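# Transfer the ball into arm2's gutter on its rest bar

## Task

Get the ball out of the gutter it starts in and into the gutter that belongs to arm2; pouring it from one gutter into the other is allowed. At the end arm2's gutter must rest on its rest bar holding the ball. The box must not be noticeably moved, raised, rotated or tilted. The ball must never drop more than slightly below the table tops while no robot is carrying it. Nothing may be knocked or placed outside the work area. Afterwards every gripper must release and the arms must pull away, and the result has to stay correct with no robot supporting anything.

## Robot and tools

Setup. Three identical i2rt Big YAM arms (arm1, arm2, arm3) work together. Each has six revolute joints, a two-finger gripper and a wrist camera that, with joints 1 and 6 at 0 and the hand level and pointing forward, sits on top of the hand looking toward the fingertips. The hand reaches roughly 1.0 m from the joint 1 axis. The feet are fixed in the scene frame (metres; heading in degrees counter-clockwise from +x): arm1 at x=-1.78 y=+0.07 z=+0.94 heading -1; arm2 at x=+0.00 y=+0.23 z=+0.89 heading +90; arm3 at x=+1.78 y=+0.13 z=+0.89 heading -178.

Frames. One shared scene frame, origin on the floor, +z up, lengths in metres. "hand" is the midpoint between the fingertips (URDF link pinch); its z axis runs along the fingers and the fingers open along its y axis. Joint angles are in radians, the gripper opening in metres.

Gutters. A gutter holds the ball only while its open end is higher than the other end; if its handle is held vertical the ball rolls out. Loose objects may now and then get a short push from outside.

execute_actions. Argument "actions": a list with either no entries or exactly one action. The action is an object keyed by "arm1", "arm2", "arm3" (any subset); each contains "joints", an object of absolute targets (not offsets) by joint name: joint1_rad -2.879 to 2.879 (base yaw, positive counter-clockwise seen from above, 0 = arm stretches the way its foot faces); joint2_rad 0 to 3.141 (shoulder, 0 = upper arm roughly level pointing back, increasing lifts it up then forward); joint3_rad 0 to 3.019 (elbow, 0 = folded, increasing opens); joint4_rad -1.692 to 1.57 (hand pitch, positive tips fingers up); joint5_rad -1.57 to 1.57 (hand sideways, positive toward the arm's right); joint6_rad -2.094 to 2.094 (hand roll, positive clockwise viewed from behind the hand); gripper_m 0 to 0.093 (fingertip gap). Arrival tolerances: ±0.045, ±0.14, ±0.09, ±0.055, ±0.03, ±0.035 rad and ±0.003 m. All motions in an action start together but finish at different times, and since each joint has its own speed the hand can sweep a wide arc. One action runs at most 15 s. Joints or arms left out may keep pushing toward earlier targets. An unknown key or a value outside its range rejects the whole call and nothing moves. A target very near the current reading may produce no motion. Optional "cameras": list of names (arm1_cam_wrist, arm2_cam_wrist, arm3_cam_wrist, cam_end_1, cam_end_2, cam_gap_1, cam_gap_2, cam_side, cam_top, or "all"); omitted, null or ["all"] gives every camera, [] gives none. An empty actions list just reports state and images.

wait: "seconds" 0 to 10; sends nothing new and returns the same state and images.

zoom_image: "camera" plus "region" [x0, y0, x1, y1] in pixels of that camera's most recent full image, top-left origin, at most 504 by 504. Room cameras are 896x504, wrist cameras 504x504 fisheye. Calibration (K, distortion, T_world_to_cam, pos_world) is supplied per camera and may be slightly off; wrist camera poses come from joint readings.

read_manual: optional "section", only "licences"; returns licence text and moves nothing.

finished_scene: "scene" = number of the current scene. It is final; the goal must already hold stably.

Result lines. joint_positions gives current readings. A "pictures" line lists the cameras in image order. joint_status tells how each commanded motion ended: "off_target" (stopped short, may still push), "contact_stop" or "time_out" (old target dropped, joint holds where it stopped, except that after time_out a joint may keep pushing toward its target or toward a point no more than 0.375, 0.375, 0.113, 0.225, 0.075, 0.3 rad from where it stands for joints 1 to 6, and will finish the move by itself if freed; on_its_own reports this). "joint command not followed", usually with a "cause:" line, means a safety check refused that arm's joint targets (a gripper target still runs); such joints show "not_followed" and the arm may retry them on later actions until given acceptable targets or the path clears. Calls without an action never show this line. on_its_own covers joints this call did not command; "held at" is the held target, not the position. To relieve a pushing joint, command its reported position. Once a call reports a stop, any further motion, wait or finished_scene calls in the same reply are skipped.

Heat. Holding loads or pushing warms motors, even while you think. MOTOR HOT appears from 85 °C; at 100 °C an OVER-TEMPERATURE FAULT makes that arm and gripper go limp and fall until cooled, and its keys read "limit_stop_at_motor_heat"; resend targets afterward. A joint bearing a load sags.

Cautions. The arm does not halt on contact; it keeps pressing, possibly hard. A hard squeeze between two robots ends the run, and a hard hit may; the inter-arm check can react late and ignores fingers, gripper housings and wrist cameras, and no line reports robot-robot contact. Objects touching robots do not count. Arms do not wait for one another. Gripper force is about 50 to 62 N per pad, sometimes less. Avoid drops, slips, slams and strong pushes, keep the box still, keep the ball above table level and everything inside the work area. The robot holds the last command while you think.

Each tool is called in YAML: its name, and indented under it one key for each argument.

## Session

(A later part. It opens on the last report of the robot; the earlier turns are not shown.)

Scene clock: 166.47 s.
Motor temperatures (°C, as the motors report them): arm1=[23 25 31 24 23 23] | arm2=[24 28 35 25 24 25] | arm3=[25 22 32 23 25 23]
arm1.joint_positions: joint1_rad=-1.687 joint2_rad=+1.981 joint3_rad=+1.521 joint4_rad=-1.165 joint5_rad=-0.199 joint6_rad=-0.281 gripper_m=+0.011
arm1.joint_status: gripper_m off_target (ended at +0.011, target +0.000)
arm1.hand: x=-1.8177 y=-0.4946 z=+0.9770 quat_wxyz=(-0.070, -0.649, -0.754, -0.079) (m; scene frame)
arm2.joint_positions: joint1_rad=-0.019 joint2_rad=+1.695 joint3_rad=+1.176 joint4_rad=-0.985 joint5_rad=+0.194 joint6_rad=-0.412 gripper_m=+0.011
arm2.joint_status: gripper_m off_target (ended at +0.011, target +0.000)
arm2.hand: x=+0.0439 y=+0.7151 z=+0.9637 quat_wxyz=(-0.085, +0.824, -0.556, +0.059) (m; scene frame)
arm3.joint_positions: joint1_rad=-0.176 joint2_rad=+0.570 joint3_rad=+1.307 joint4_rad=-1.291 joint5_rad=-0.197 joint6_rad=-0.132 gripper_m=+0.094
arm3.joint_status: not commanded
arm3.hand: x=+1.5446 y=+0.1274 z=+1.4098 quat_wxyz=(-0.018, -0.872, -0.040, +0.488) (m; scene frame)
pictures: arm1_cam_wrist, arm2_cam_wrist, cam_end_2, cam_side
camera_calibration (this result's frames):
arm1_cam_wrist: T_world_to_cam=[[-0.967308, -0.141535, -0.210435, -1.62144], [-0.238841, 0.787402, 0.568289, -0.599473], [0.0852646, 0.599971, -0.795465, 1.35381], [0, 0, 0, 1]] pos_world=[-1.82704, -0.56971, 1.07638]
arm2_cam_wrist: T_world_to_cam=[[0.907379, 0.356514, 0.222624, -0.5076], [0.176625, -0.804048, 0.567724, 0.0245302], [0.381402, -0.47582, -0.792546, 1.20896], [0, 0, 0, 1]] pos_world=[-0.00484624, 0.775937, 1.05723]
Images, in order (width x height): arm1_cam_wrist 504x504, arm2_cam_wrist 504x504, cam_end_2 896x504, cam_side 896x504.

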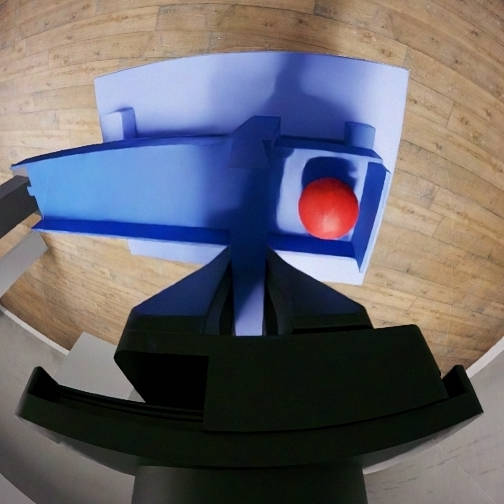

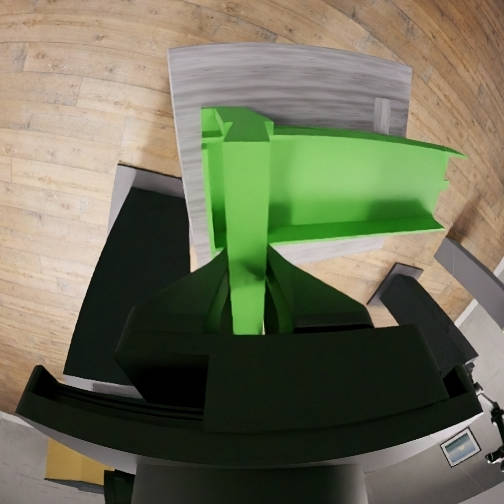

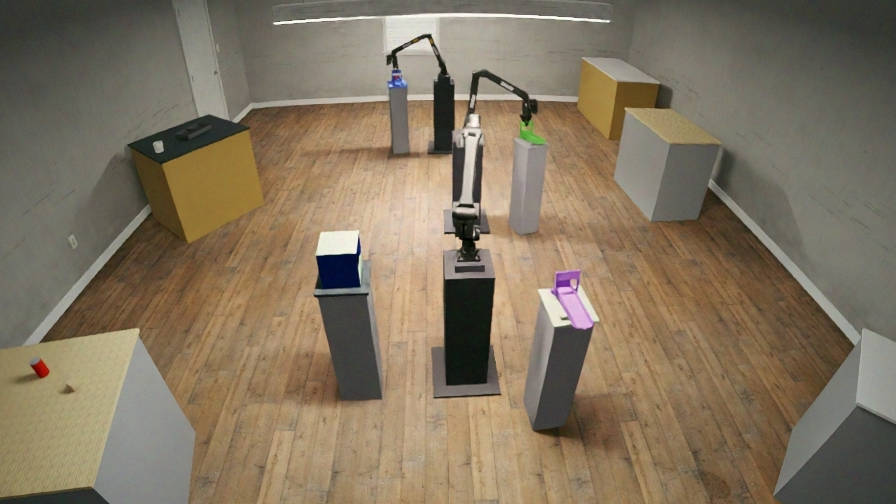

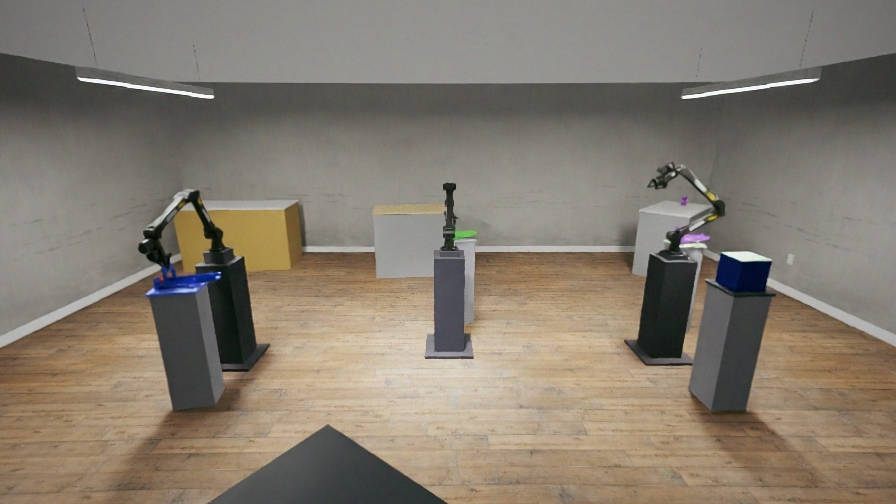

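execute_actions:
  actions:
    - {"arm1":{"joints":{"joint2_rad":1.86,"joint3_rad":1.72,"joint4_rad":-1.35,"joint5_rad":-0.32}},"arm2":{"joints":{"joint2_rad":1.56,"joint3_rad":1.44,"joint4_rad":-1.31}}}
  cameras: ["arm1_cam_wrist","arm2_cam_wrist","cam_side","cam_end_1"]

zoom_image:
  camera: "cam_side"
  region: [120, 180, 280, 320]

Scene clock: 190.03 s.
Motor temperatures (°C, as the motors report them): arm1=[23 26 30 24 23 23] | arm2=[24 28 33 25 24 25] | arm3=[25 22 32 23 25 23]
arm1.joint_positions: joint1_rad=-1.688 joint2_rad=+1.857 joint3_rad=+1.680 joint4_rad=-1.335 joint5_rad=-0.313 joint6_rad=-0.281 gripper_m=+0.011
arm1.joint_status: all done
arm1.hand: x=-1.8028 y=-0.5164 z=+1.1087 quat_wxyz=(-0.148, -0.639, -0.752, -0.063) (m; scene frame)
arm2.joint_positions: joint1_rad=-0.019 joint2_rad=+1.566 joint3_rad=+1.399 joint4_rad=-1.303 joint5_rad=+0.187 joint6_rad=-0.412 gripper_m=+0.011
arm2.joint_status: all done
arm2.hand: x=+0.0431 y=+0.7185 z=+1.1017 quat_wxyz=(-0.097, +0.823, -0.557, +0.047) (m; scene frame)
arm3.joint_positions: joint1_rad=-0.176 joint2_rad=+0.570 joint3_rad=+1.307 joint4_rad=-1.291 joint5_rad=-0.197 joint6_rad=-0.132 gripper_m=+0.094
arm3.joint_status: not commanded
arm3.hand: x=+1.5446 y=+0.1274 z=+1.4098 quat_wxyz=(-0.018, -0.872, -0.040, +0.488) (m; scene frame)
pictures: arm1_cam_wrist, arm2_cam_wrist, cam_end_1, cam_side
camera_calibration (this result's frames):
arm1_cam_wrist: T_world_to_cam=[[-0.943048, -0.17194, -0.284776, -1.47199], [-0.287544, 0.851783, 0.437931, -0.563574], [0.16727, 0.494876, -0.852713, 1.62746], [0, 0, 0, 1]] pos_world=[-1.82243, -0.578442, 1.21538]
arm2_cam_wrist: T_world_to_cam=[[0.908553, 0.349351, 0.229099, -0.540863], [0.180492, -0.822806, 0.538899, -0.00582774], [0.376769, -0.448268, -0.810618, 1.3206], [0, 0, 0, 1]] pos_world=[-0.00510764, 0.776139, 1.19756]
Images, in order (width x height): arm1_cam_wrist 504x504, arm2_cam_wrist 504x504, cam_end_1 896x504, cam_side 896x504.

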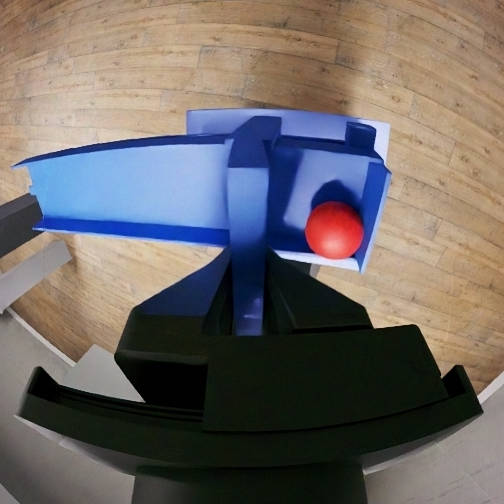

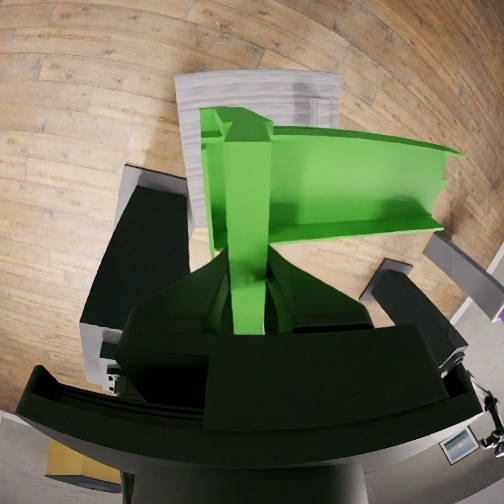

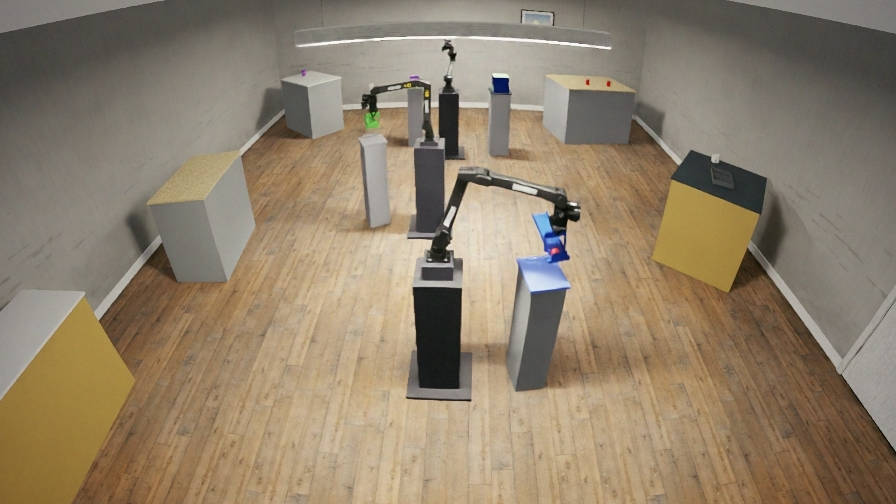

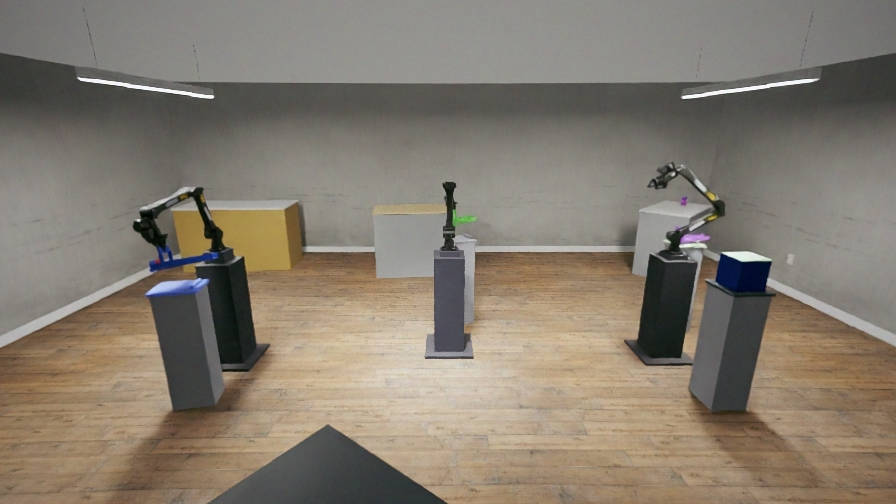

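Region (120, 180, 280, 320) of cam_side's 896x504 image, scaled by 3.150, with more detail than that image has; it fills the top 441 rows of this view, and the rest is white.

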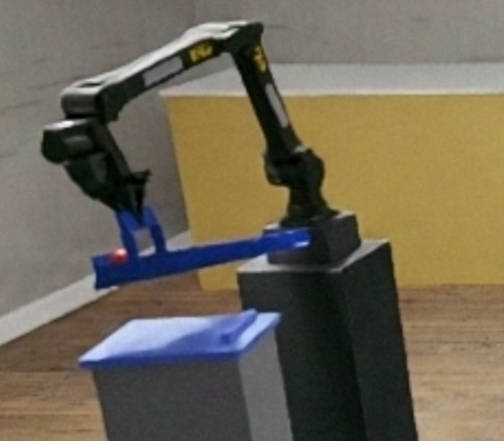

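execute_actions:
  actions:
    - {"arm1":{"joints":{"joint4_rad":-0.9,"joint5_rad":-0.38,"joint6_rad":0.3}},"arm2":{"joints":{"joint1_rad":1.66,"joint2_rad":1.793,"joint3_rad":1.58,"joint4_rad":-1.008,"joint5_rad":0.0,"joint6_rad":-1.571}}}
  cameras: ["arm1_cam_wrist"]

execute_actions:
  actions:
    - {"arm1":{"joints":{"joint6_rad":1.571}}}
  cameras: ["arm1_cam_wrist","cam_side","cam_end_1"]

Scene clock: 207.10 s.
Motor temperatures (°C, as the motors report them): arm1=[23 26 33 24 23 23] | arm2=[24 28 37 25 24 25] | arm3=[25 22 33 23 25 23]
arm1.joint_positions: joint1_rad=-1.688 joint2_rad=+1.857 joint3_rad=+1.680 joint4_rad=-0.929 joint5_rad=-0.371 joint6_rad=+0.287 gripper_m=+0.011
arm1.joint_status: all done
arm1.hand: x=-1.8053 y=-0.6080 z=+1.1365 quat_wxyz=(-0.291, -0.778, -0.558, +0.008) (m; scene frame)
arm2.joint_positions: joint1_rad=+1.668 joint2_rad=+1.833 joint3_rad=+1.531 joint4_rad=-1.009 joint5_rad=-0.002 joint6_rad=-1.559 gripper_m=+0.011
arm2.joint_status: all done
arm2.hand: x=-0.6104 y=+0.1726 z=+1.0189 quat_wxyz=(-0.090, +0.670, +0.731, -0.093) (m; scene frame)
arm3.joint_positions: joint1_rad=-0.176 joint2_rad=+0.570 joint3_rad=+1.307 joint4_rad=-1.291 joint5_rad=-0.197 joint6_rad=-0.132 gripper_m=+0.094
arm3.joint_status: not commanded
arm3.hand: x=+1.5446 y=+0.1274 z=+1.4098 quat_wxyz=(-0.018, -0.872, -0.040, +0.488) (m; scene frame)
pictures: arm1_cam_wrist
camera_calibration (this result's frames):
arm1_cam_wrist: T_world_to_cam=[[-0.870314, 0.213164, -0.443976, -0.935762], [0.128658, 0.96858, 0.212835, 0.579699], [0.475395, 0.128113, -0.870395, 2.05021], [0, 0, 0, 1]] pos_world=[-1.86365, -0.624672, 1.24565]
Images, in order (width x height): arm1_cam_wrist 504x504.

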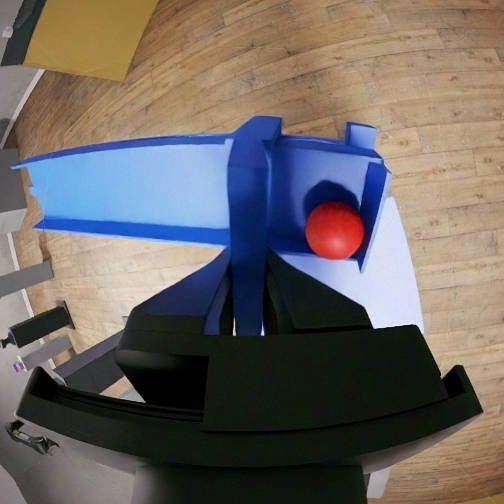

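Scene clock: 209.10 s.
Motor temperatures (°C, as the motors report them): arm1=[23 26 33 24 23 23] | arm2=[24 29 37 25 24 25] | arm3=[25 22 33 23 25 23]
arm1.joint_positions: joint1_rad=-1.689 joint2_rad=+1.857 joint3_rad=+1.680 joint4_rad=-0.929 joint5_rad=-0.372 joint6_rad=+1.560 gripper_m=+0.011
arm1.joint_status: all done
arm1.hand: x=-1.8053 y=-0.6079 z=+1.1365 quat_wxyz=(-0.239, -0.957, +0.014, -0.166) (m; scene frame)
arm2.joint_positions: joint1_rad=+1.668 joint2_rad=+1.833 joint3_rad=+1.531 joint4_rad=-1.009 joint5_rad=-0.002 joint6_rad=-1.560 gripper_m=+0.011
arm2.joint_status: not commanded
arm2.hand: x=-0.6104 y=+0.1726 z=+1.0189 quat_wxyz=(-0.090, +0.670, +0.731, -0.093) (m; scene frame)
arm3.joint_positions: joint1_rad=-0.176 joint2_rad=+0.570 joint3_rad=+1.307 joint4_rad=-1.291 joint5_rad=-0.197 joint6_rad=-0.132 gripper_m=+0.094
arm3.joint_status: not commanded
arm3.hand: x=+1.5446 y=+0.1274 z=+1.4098 quat_wxyz=(-0.018, -0.872, -0.040, +0.488) (m; scene frame)
pictures: arm1_cam_wrist, cam_end_1, cam_side
camera_calibration (this result's frames):
arm1_cam_wrist: T_world_to_cam=[[0.110415, 0.885925, -0.450496, 1.25114], [0.58435, 0.308782, 0.750459, 0.390218], [0.803955, -0.346109, -0.483596, 1.91555], [0, 0, 0, 1]] pos_world=[-1.90619, -0.565916, 1.19714]
Images, in order (width x height): arm1_cam_wrist 504x504, cam_end_1 896x504, cam_side 896x504.

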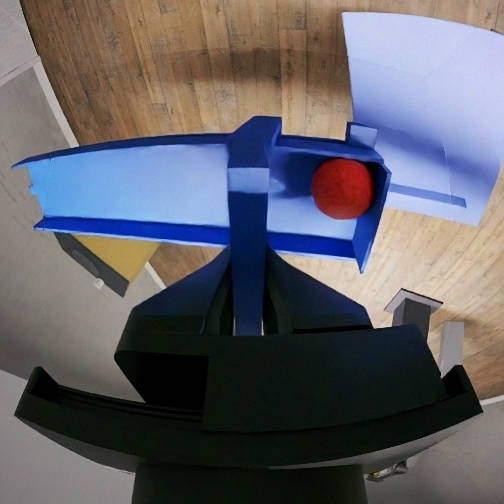

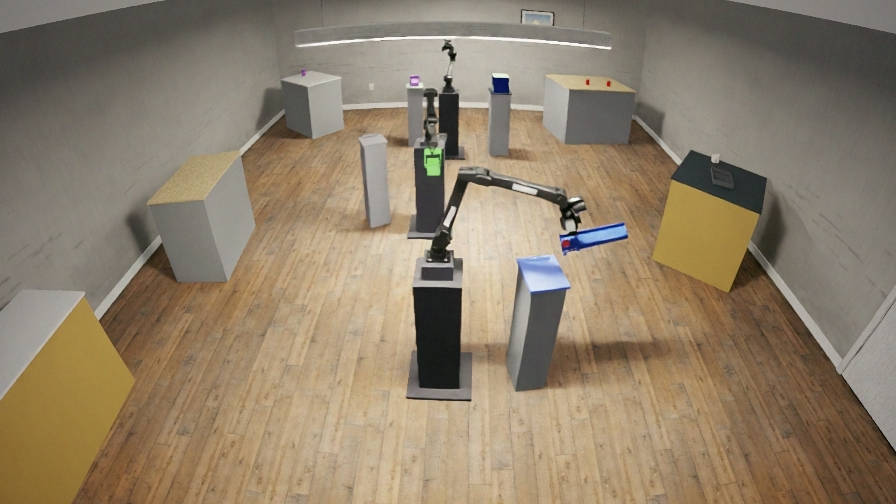

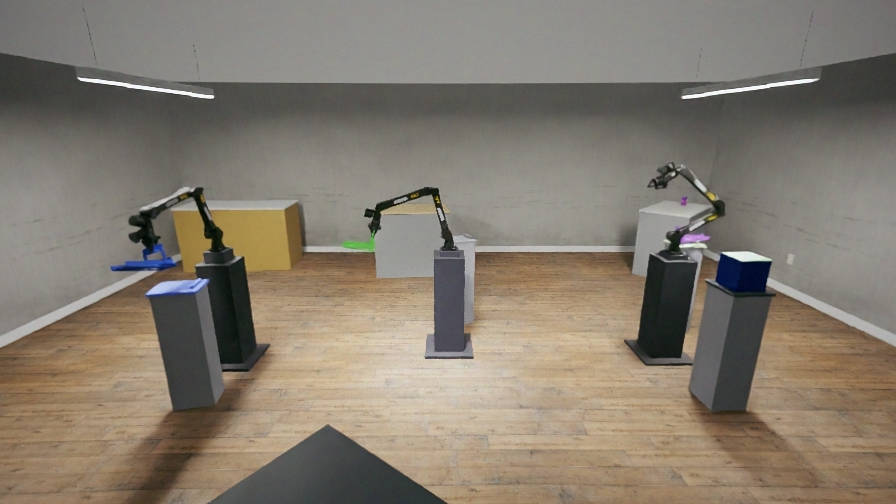

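execute_actions:
  actions:
    - {"arm1":{"joints":{"joint1_rad":0.107,"joint5_rad":0.0}},"arm2":{"joints":{"joint4_rad":-0.84}}}
  cameras: ["arm1_cam_wrist","cam_side","cam_gap_1","cam_top"]

zoom_image:
  camera: "cam_side"
  region: [240, 170, 440, 290]

Scene clock: 219.17 s.
Motor temperatures (°C, as the motors report them): arm1=[23 26 34 25 23 23] | arm2=[24 30 39 25 24 25] | arm3=[25 22 33 23 25 23]
arm1.joint_positions: joint1_rad=+0.117 joint2_rad=+1.878 joint3_rad=+1.680 joint4_rad=-0.909 joint5_rad=-0.003 joint6_rad=+1.565 gripper_m=+0.011
arm1.joint_status: all done
arm1.hand: x=-1.0992 y=+0.1428 z=+1.1178 quat_wxyz=(-0.155, -0.647, -0.726, -0.173) (m; scene frame)
arm2.joint_positions: joint1_rad=+1.668 joint2_rad=+1.833 joint3_rad=+1.531 joint4_rad=-0.867 joint5_rad=-0.002 joint6_rad=-1.560 gripper_m=+0.011
arm2.joint_status: all done
arm2.hand: x=-0.6433 y=+0.1693 z=+1.0302 quat_wxyz=(-0.137, +0.662, +0.723, -0.145) (m; scene frame)
arm3.joint_positions: joint1_rad=-0.176 joint2_rad=+0.570 joint3_rad=+1.307 joint4_rad=-1.291 joint5_rad=-0.197 joint6_rad=-0.132 gripper_m=+0.094
arm3.joint_status: not commanded
arm3.hand: x=+1.5446 y=+0.1274 z=+1.4098 quat_wxyz=(-0.018, -0.872, -0.040, +0.488) (m; scene frame)
pictures: arm1_cam_wrist, cam_gap_1, cam_side, cam_top
camera_calibration (this result's frames):
arm1_cam_wrist: T_world_to_cam=[[-0.886491, -0.0968701, -0.452493, -0.453603], [-0.351262, 0.777439, 0.521731, -1.07986], [0.301246, 0.621454, -0.723219, 1.17576], [0, 0, 0, 1]] pos_world=[-1.13562, 0.064909, 1.20848]
Images, in order (width x height): arm1_cam_wrist 504x504, cam_gap_1 896x504, cam_side 896x504, cam_top 896x504.

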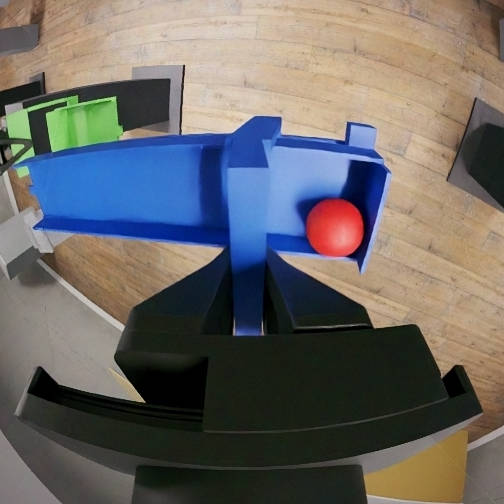

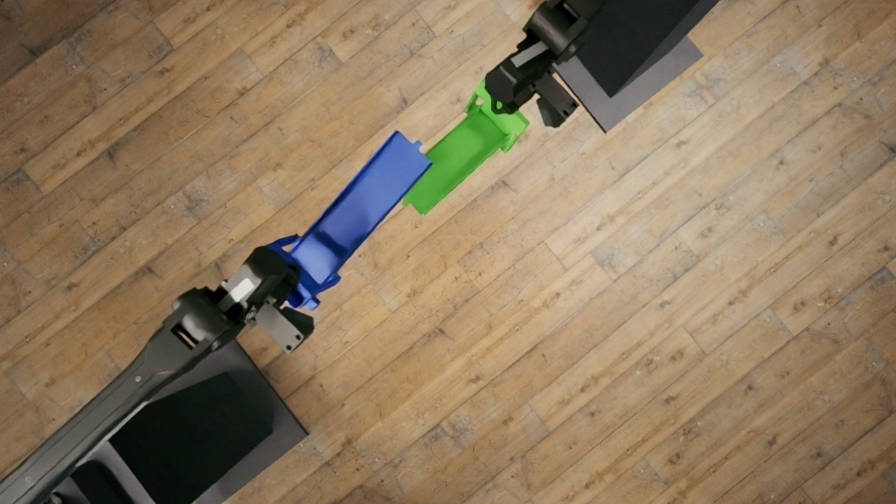

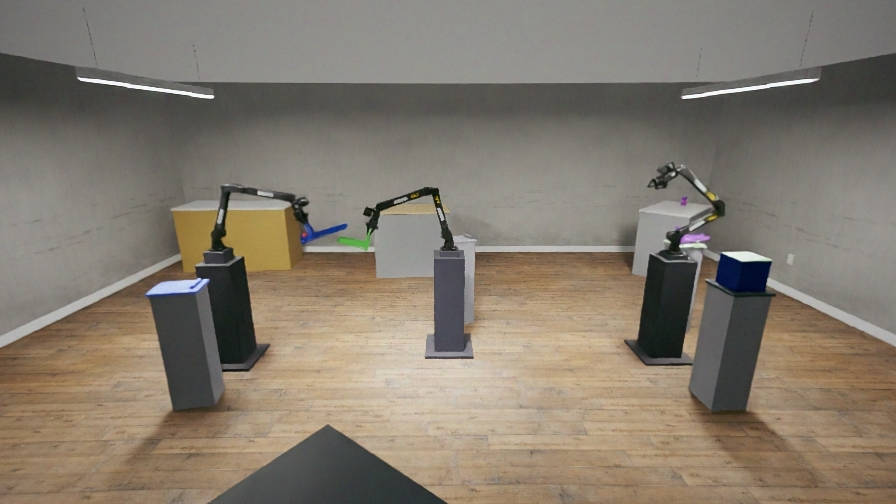

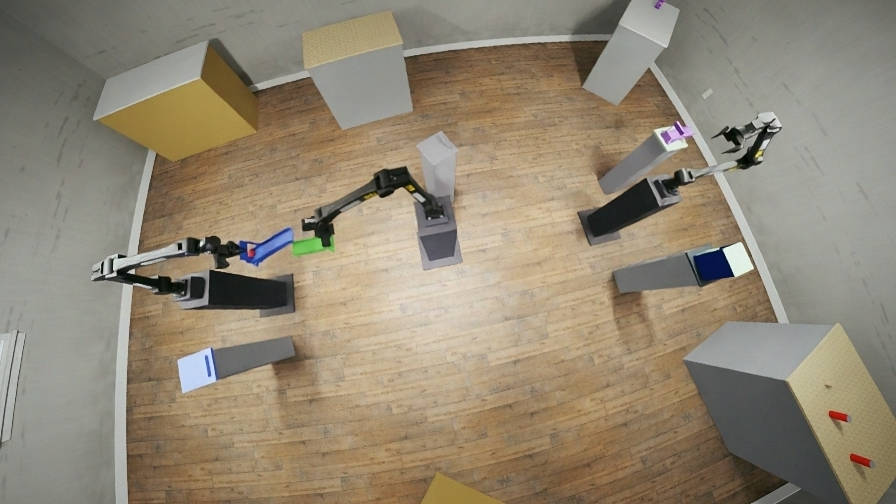

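Region (240, 170, 440, 290) of cam_side's 896x504 image, scaled by 2.520, with more detail than that image has; it fills the top 302 rows of this view, and the rest is white.

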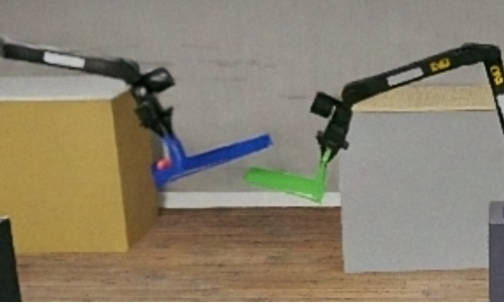

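zoom_image:
  camera: "cam_gap_1"
  region: [240, 60, 560, 320]

Region (240, 60, 560, 320) of cam_gap_1's 896x504 image, scaled by 1.575, with more detail than that image has; it fills the top 410 rows of this view, and the rest is white.

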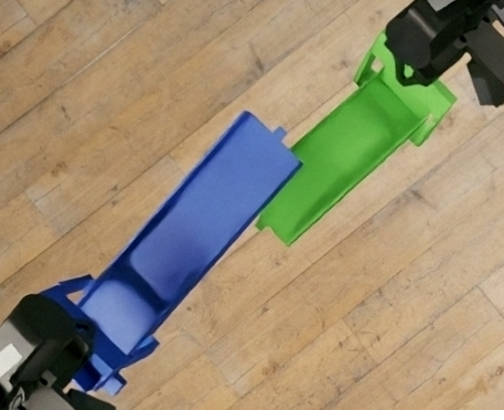

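execute_actions:
  actions:
    - {"arm1":{"joints":{"joint1_rad":0.062,"joint2_rad":1.84,"joint3_rad":1.53,"joint4_rad":-0.966}},"arm2":{"joints":{"joint2_rad":1.93,"joint3_rad":1.58,"joint4_rad":-0.77}}}
  cameras: ["arm1_cam_wrist","cam_side","cam_gap_1"]

zoom_image:
  camera: "cam_side"
  region: [260, 180, 420, 280]

zoom_image:
  camera: "cam_gap_1"
  region: [240, 60, 560, 320]

Scene clock: 254.57 s.
Motor temperatures (°C, as the motors report them): arm1=[23 28 36 24 23 23] | arm2=[24 32 41 25 24 25] | arm3=[25 22 34 23 25 23]
arm1.joint_positions: joint1_rad=+0.059 joint2_rad=+1.852 joint3_rad=+1.524 joint4_rad=-0.963 joint5_rad=-0.001 joint6_rad=+1.565 gripper_m=+0.011
arm1.joint_status: all done
arm1.hand: x=-1.1596 y=+0.0996 z=+1.0577 quat_wxyz=(-0.098, -0.680, -0.719, -0.103) (m; scene frame)
arm2.joint_positions: joint1_rad=+1.668 joint2_rad=+1.970 joint3_rad=+1.531 joint4_rad=-0.792 joint5_rad=-0.002 joint6_rad=-1.560 gripper_m=+0.011
arm2.joint_status: all done
arm2.hand: x=-0.6562 y=+0.1690 z=+0.9506 quat_wxyz=(-0.117, +0.666, +0.727, -0.123) (m; scene frame)
arm3.joint_positions: joint1_rad=-0.176 joint2_rad=+0.570 joint3_rad=+1.307 joint4_rad=-1.291 joint5_rad=-0.197 joint6_rad=-0.132 gripper_m=+0.094
arm3.joint_status: not commanded
arm3.hand: x=+1.5446 y=+0.1274 z=+1.4098 quat_wxyz=(-0.018, -0.872, -0.040, +0.488) (m; scene frame)
pictures: arm1_cam_wrist, cam_gap_1, cam_side
camera_calibration (this result's frames):
arm1_cam_wrist: T_world_to_cam=[[-0.958236, -0.0484533, -0.281842, -0.806981], [-0.205316, 0.802597, 0.560074, -0.909958], [0.199069, 0.59455, -0.779026, 1.1205], [0, 0, 0, 1]] pos_world=[-1.18316, 0.0250376, 1.1551]
Images, in order (width x height): arm1_cam_wrist 504x504, cam_gap_1 896x504, cam_side 896x504.

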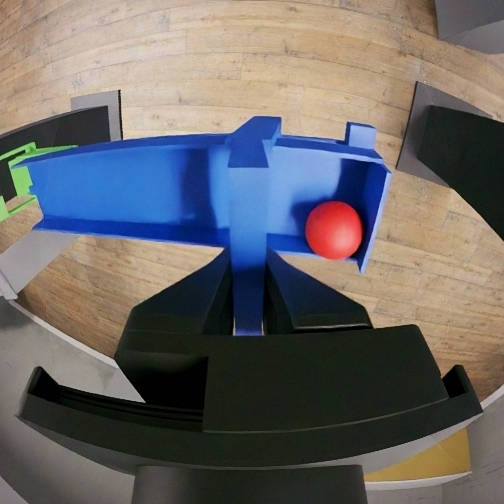

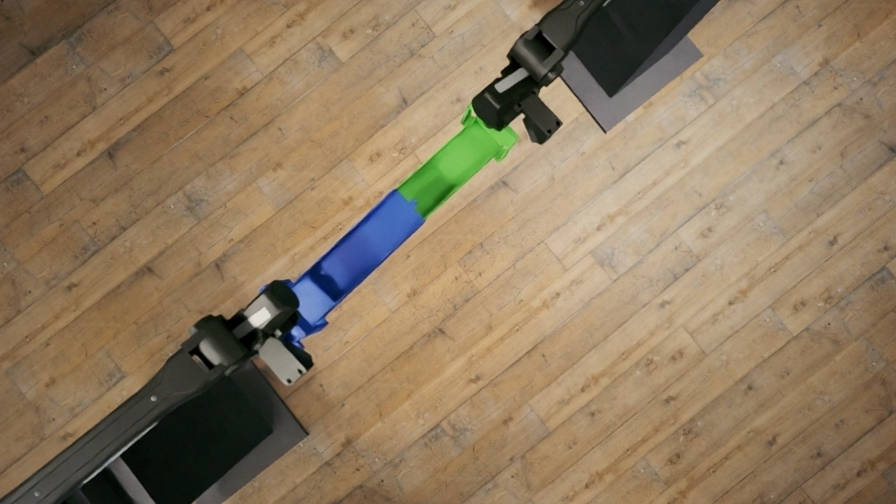

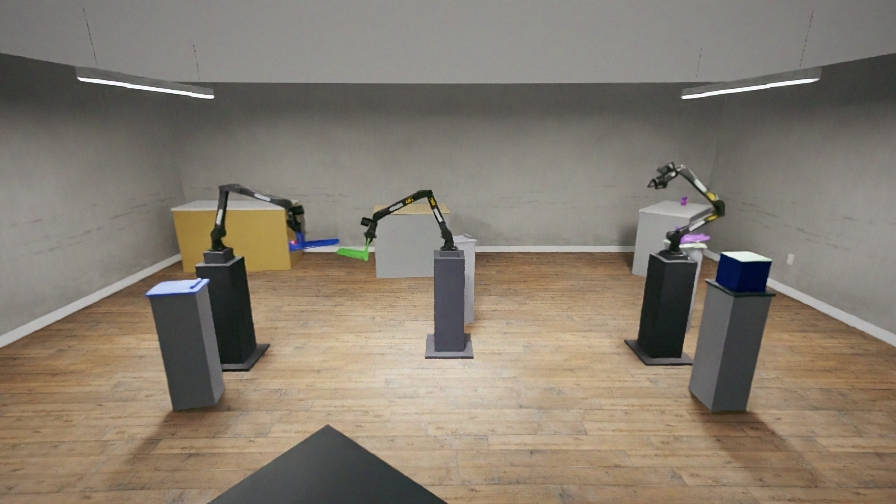

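Region (260, 180, 420, 280) of cam_side's 896x504 image, scaled by 3.150, with more detail than that image has; it fills the top 315 rows of this view, and the rest is white.

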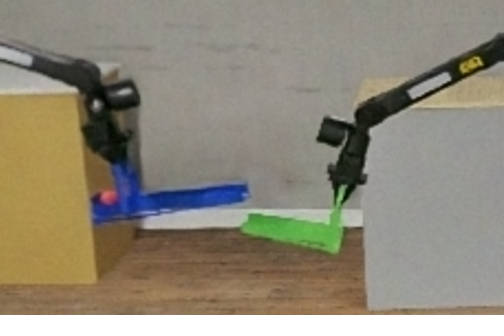

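Region (240, 60, 560, 320) of cam_gap_1's 896x504 image, scaled by 1.575, with more detail than that image has; it fills the top 410 rows of this view, and the rest is white.

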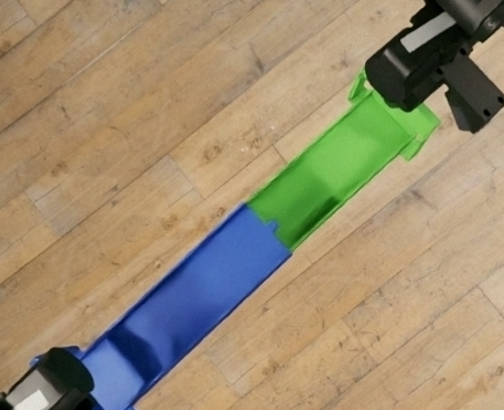

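execute_actions:
  actions:
    - {"arm1":{"joints":{"joint2_rad":1.94,"joint3_rad":1.84,"joint4_rad":-1.21}},"arm2":{"joints":{"joint2_rad":2.0,"joint3_rad":1.635}}}
  cameras: ["arm1_cam_wrist","cam_side","cam_gap_1"]

zoom_image:
  camera: "cam_side"
  region: [260, 180, 420, 280]

zoom_image:
  camera: "cam_gap_1"
  region: [240, 60, 560, 320]

Scene clock: 274.43 s.
Motor temperatures (°C, as the motors report them): arm1=[23 28 34 24 23 23] | arm2=[24 33 42 25 24 25] | arm3=[25 22 34 23 25 23]
arm1.joint_positions: joint1_rad=+0.059 joint2_rad=+1.948 joint3_rad=+1.780 joint4_rad=-1.199 joint5_rad=-0.001 joint6_rad=+1.565 gripper_m=+0.011
arm1.joint_status: all done
arm1.hand: x=-1.1310 y=+0.1011 z=+1.0947 quat_wxyz=(-0.072, -0.684, -0.722, -0.076) (m; scene frame)
arm2.joint_positions: joint1_rad=+1.668 joint2_rad=+2.015 joint3_rad=+1.568 joint4_rad=-0.790 joint5_rad=-0.002 joint6_rad=-1.561 gripper_m=+0.011
arm2.joint_status: all done
arm2.hand: x=-0.6675 y=+0.1681 z=+0.9374 quat_wxyz=(-0.115, +0.666, +0.728, -0.120) (m; scene frame)
arm3.joint_positions: joint1_rad=-0.176 joint2_rad=+0.570 joint3_rad=+1.307 joint4_rad=-1.291 joint5_rad=-0.197 joint6_rad=-0.132 gripper_m=+0.094
arm3.joint_status: not commanded
arm3.hand: x=+1.5446 y=+0.1274 z=+1.4098 quat_wxyz=(-0.018, -0.872, -0.040, +0.488) (m; scene frame)
pictures: arm1_cam_wrist, cam_gap_1, cam_side
camera_calibration (this result's frames):
arm1_cam_wrist: T_world_to_cam=[[-0.976906, -0.0493467, -0.207891, -0.871068], [-0.162177, 0.80472, 0.571073, -0.889414], [0.139114, 0.5916, -0.794139, 1.09182], [0, 0, 0, 1]] pos_world=[-1.14708, 0.0268221, 1.19389]
Images, in order (width x height): arm1_cam_wrist 504x504, cam_gap_1 896x504, cam_side 896x504.

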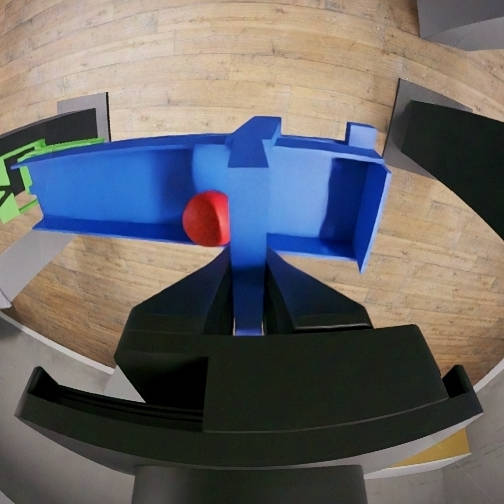

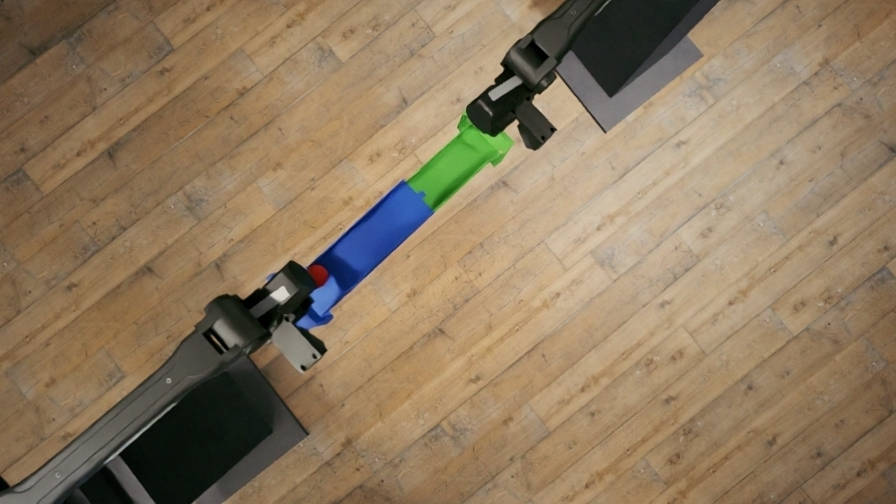

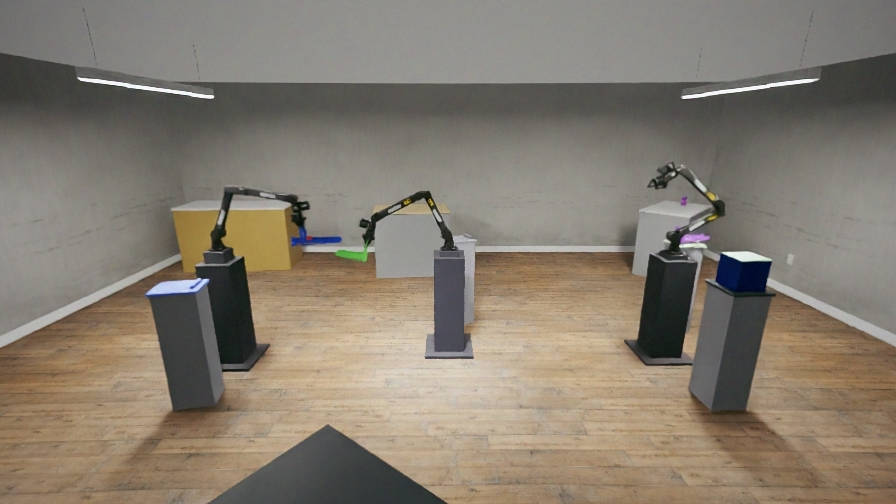

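Region (260, 180, 420, 280) of cam_side's 896x504 image, scaled by 3.150, with more detail than that image has; it fills the top 315 rows of this view, and the rest is white.

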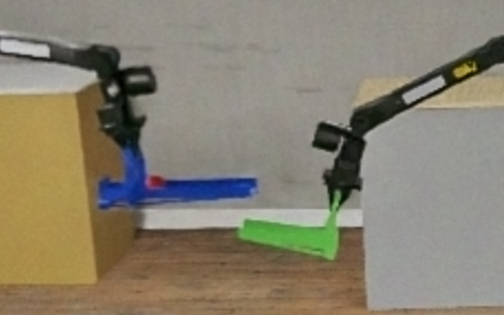

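Region (240, 60, 560, 320) of cam_gap_1's 896x504 image, scaled by 1.575, with more detail than that image has; it fills the top 410 rows of this view, and the rest is white.

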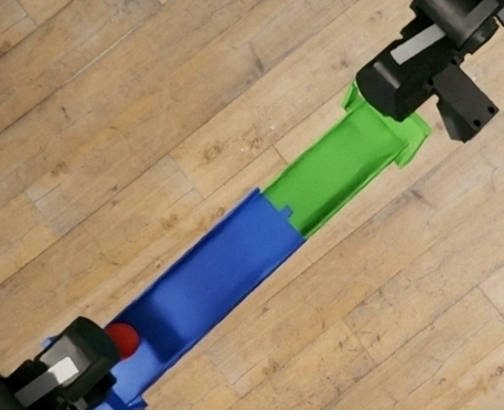

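execute_actions:
  actions:
    - {"arm1":{"joints":{"joint1_rad":0.085,"joint2_rad":2.07,"joint3_rad":2.14,"joint4_rad":-1.51}}}
  cameras: ["arm1_cam_wrist","arm2_cam_wrist","cam_side","cam_gap_1"]

zoom_image:
  camera: "cam_side"
  region: [260, 180, 420, 280]

Scene clock: 283.33 s.
Motor temperatures (°C, as the motors report them): arm1=[23 28 36 24 23 23] | arm2=[24 33 43 25 24 25] | arm3=[25 22 34 23 25 23]
arm1.joint_positions: joint1_rad=+0.078 joint2_rad=+2.084 joint3_rad=+2.073 joint4_rad=-1.499 joint5_rad=-0.001 joint6_rad=+1.565 gripper_m=+0.011
arm1.joint_status: all done
arm1.hand: x=-1.1189 y=+0.1143 z=+1.1193 quat_wxyz=(-0.022, -0.680, -0.732, -0.024) (m; scene frame)
arm2.joint_positions: joint1_rad=+1.668 joint2_rad=+2.017 joint3_rad=+1.568 joint4_rad=-0.790 joint5_rad=-0.001 joint6_rad=-1.562 gripper_m=+0.011
arm2.joint_status: not commanded
arm2.hand: x=-0.6676 y=+0.1688 z=+0.9363 quat_wxyz=(-0.115, +0.666, +0.728, -0.119) (m; scene frame)
arm3.joint_positions: joint1_rad=-0.176 joint2_rad=+0.570 joint3_rad=+1.307 joint4_rad=-1.291 joint5_rad=-0.197 joint6_rad=-0.132 gripper_m=+0.094
arm3.joint_status: not commanded
arm3.hand: x=+1.5446 y=+0.1274 z=+1.4098 quat_wxyz=(-0.018, -0.872, -0.040, +0.488) (m; scene frame)
pictures: arm1_cam_wrist, arm2_cam_wrist, cam_gap_1, cam_side
camera_calibration (this result's frames):
arm1_cam_wrist: T_world_to_cam=[[-0.995417, -0.0692712, -0.0659291, -1.03083], [-0.0947619, 0.807194, 0.58263, -0.850005], [0.012858, 0.586208, -0.810059, 0.979038], [0, 0, 0, 1]] pos_world=[-1.11924, 0.0407925, 1.22035]
arm2_cam_wrist: T_world_to_cam=[[-0.936474, -0.0757675, 0.342456, -0.931341], [0.13449, 0.824183, 0.550123, -0.560021], [-0.323928, 0.561232, -0.761636, 0.52383], [0, 0, 0, 1]] pos_world=[-0.627177, 0.0970039, 1.02599]
Images, in order (width x height): arm1_cam_wrist 504x504, arm2_cam_wrist 504x504, cam_gap_1 896x504, cam_side 896x504.

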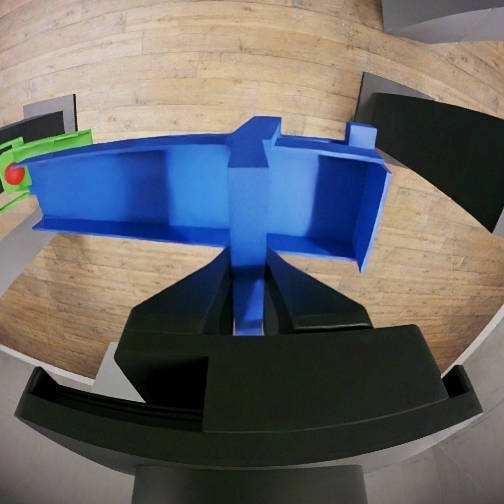

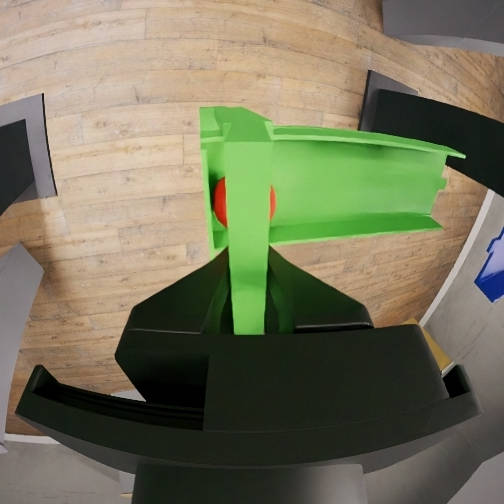

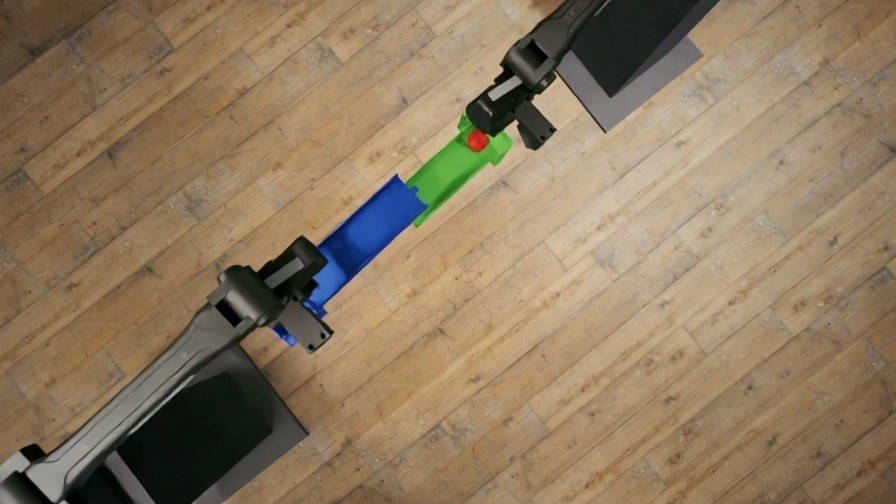

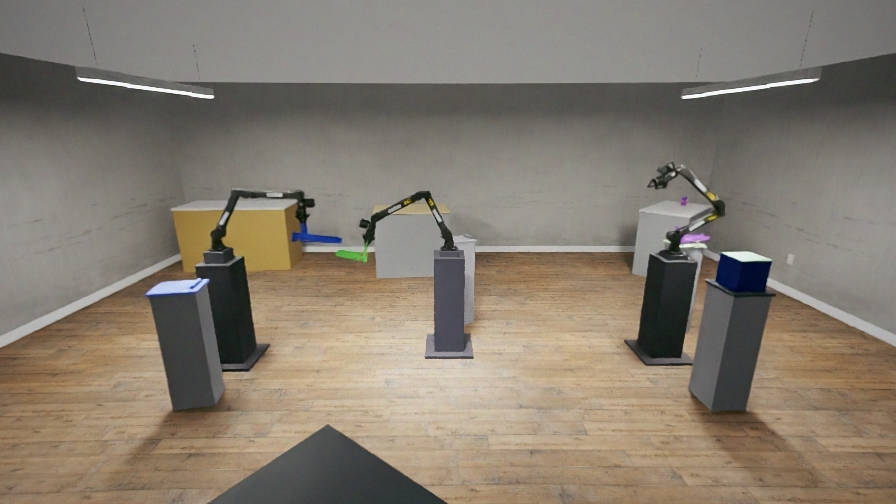

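Region (260, 180, 420, 280) of cam_side's 896x504 image, scaled by 3.150, with more detail than that image has; it fills the top 315 rows of this view, and the rest is white.

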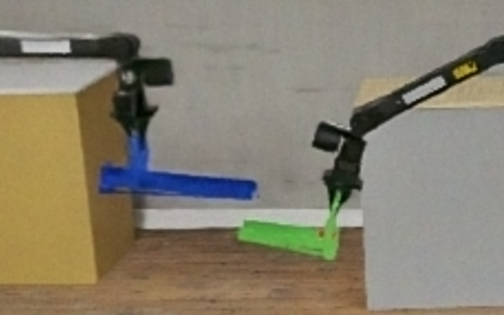

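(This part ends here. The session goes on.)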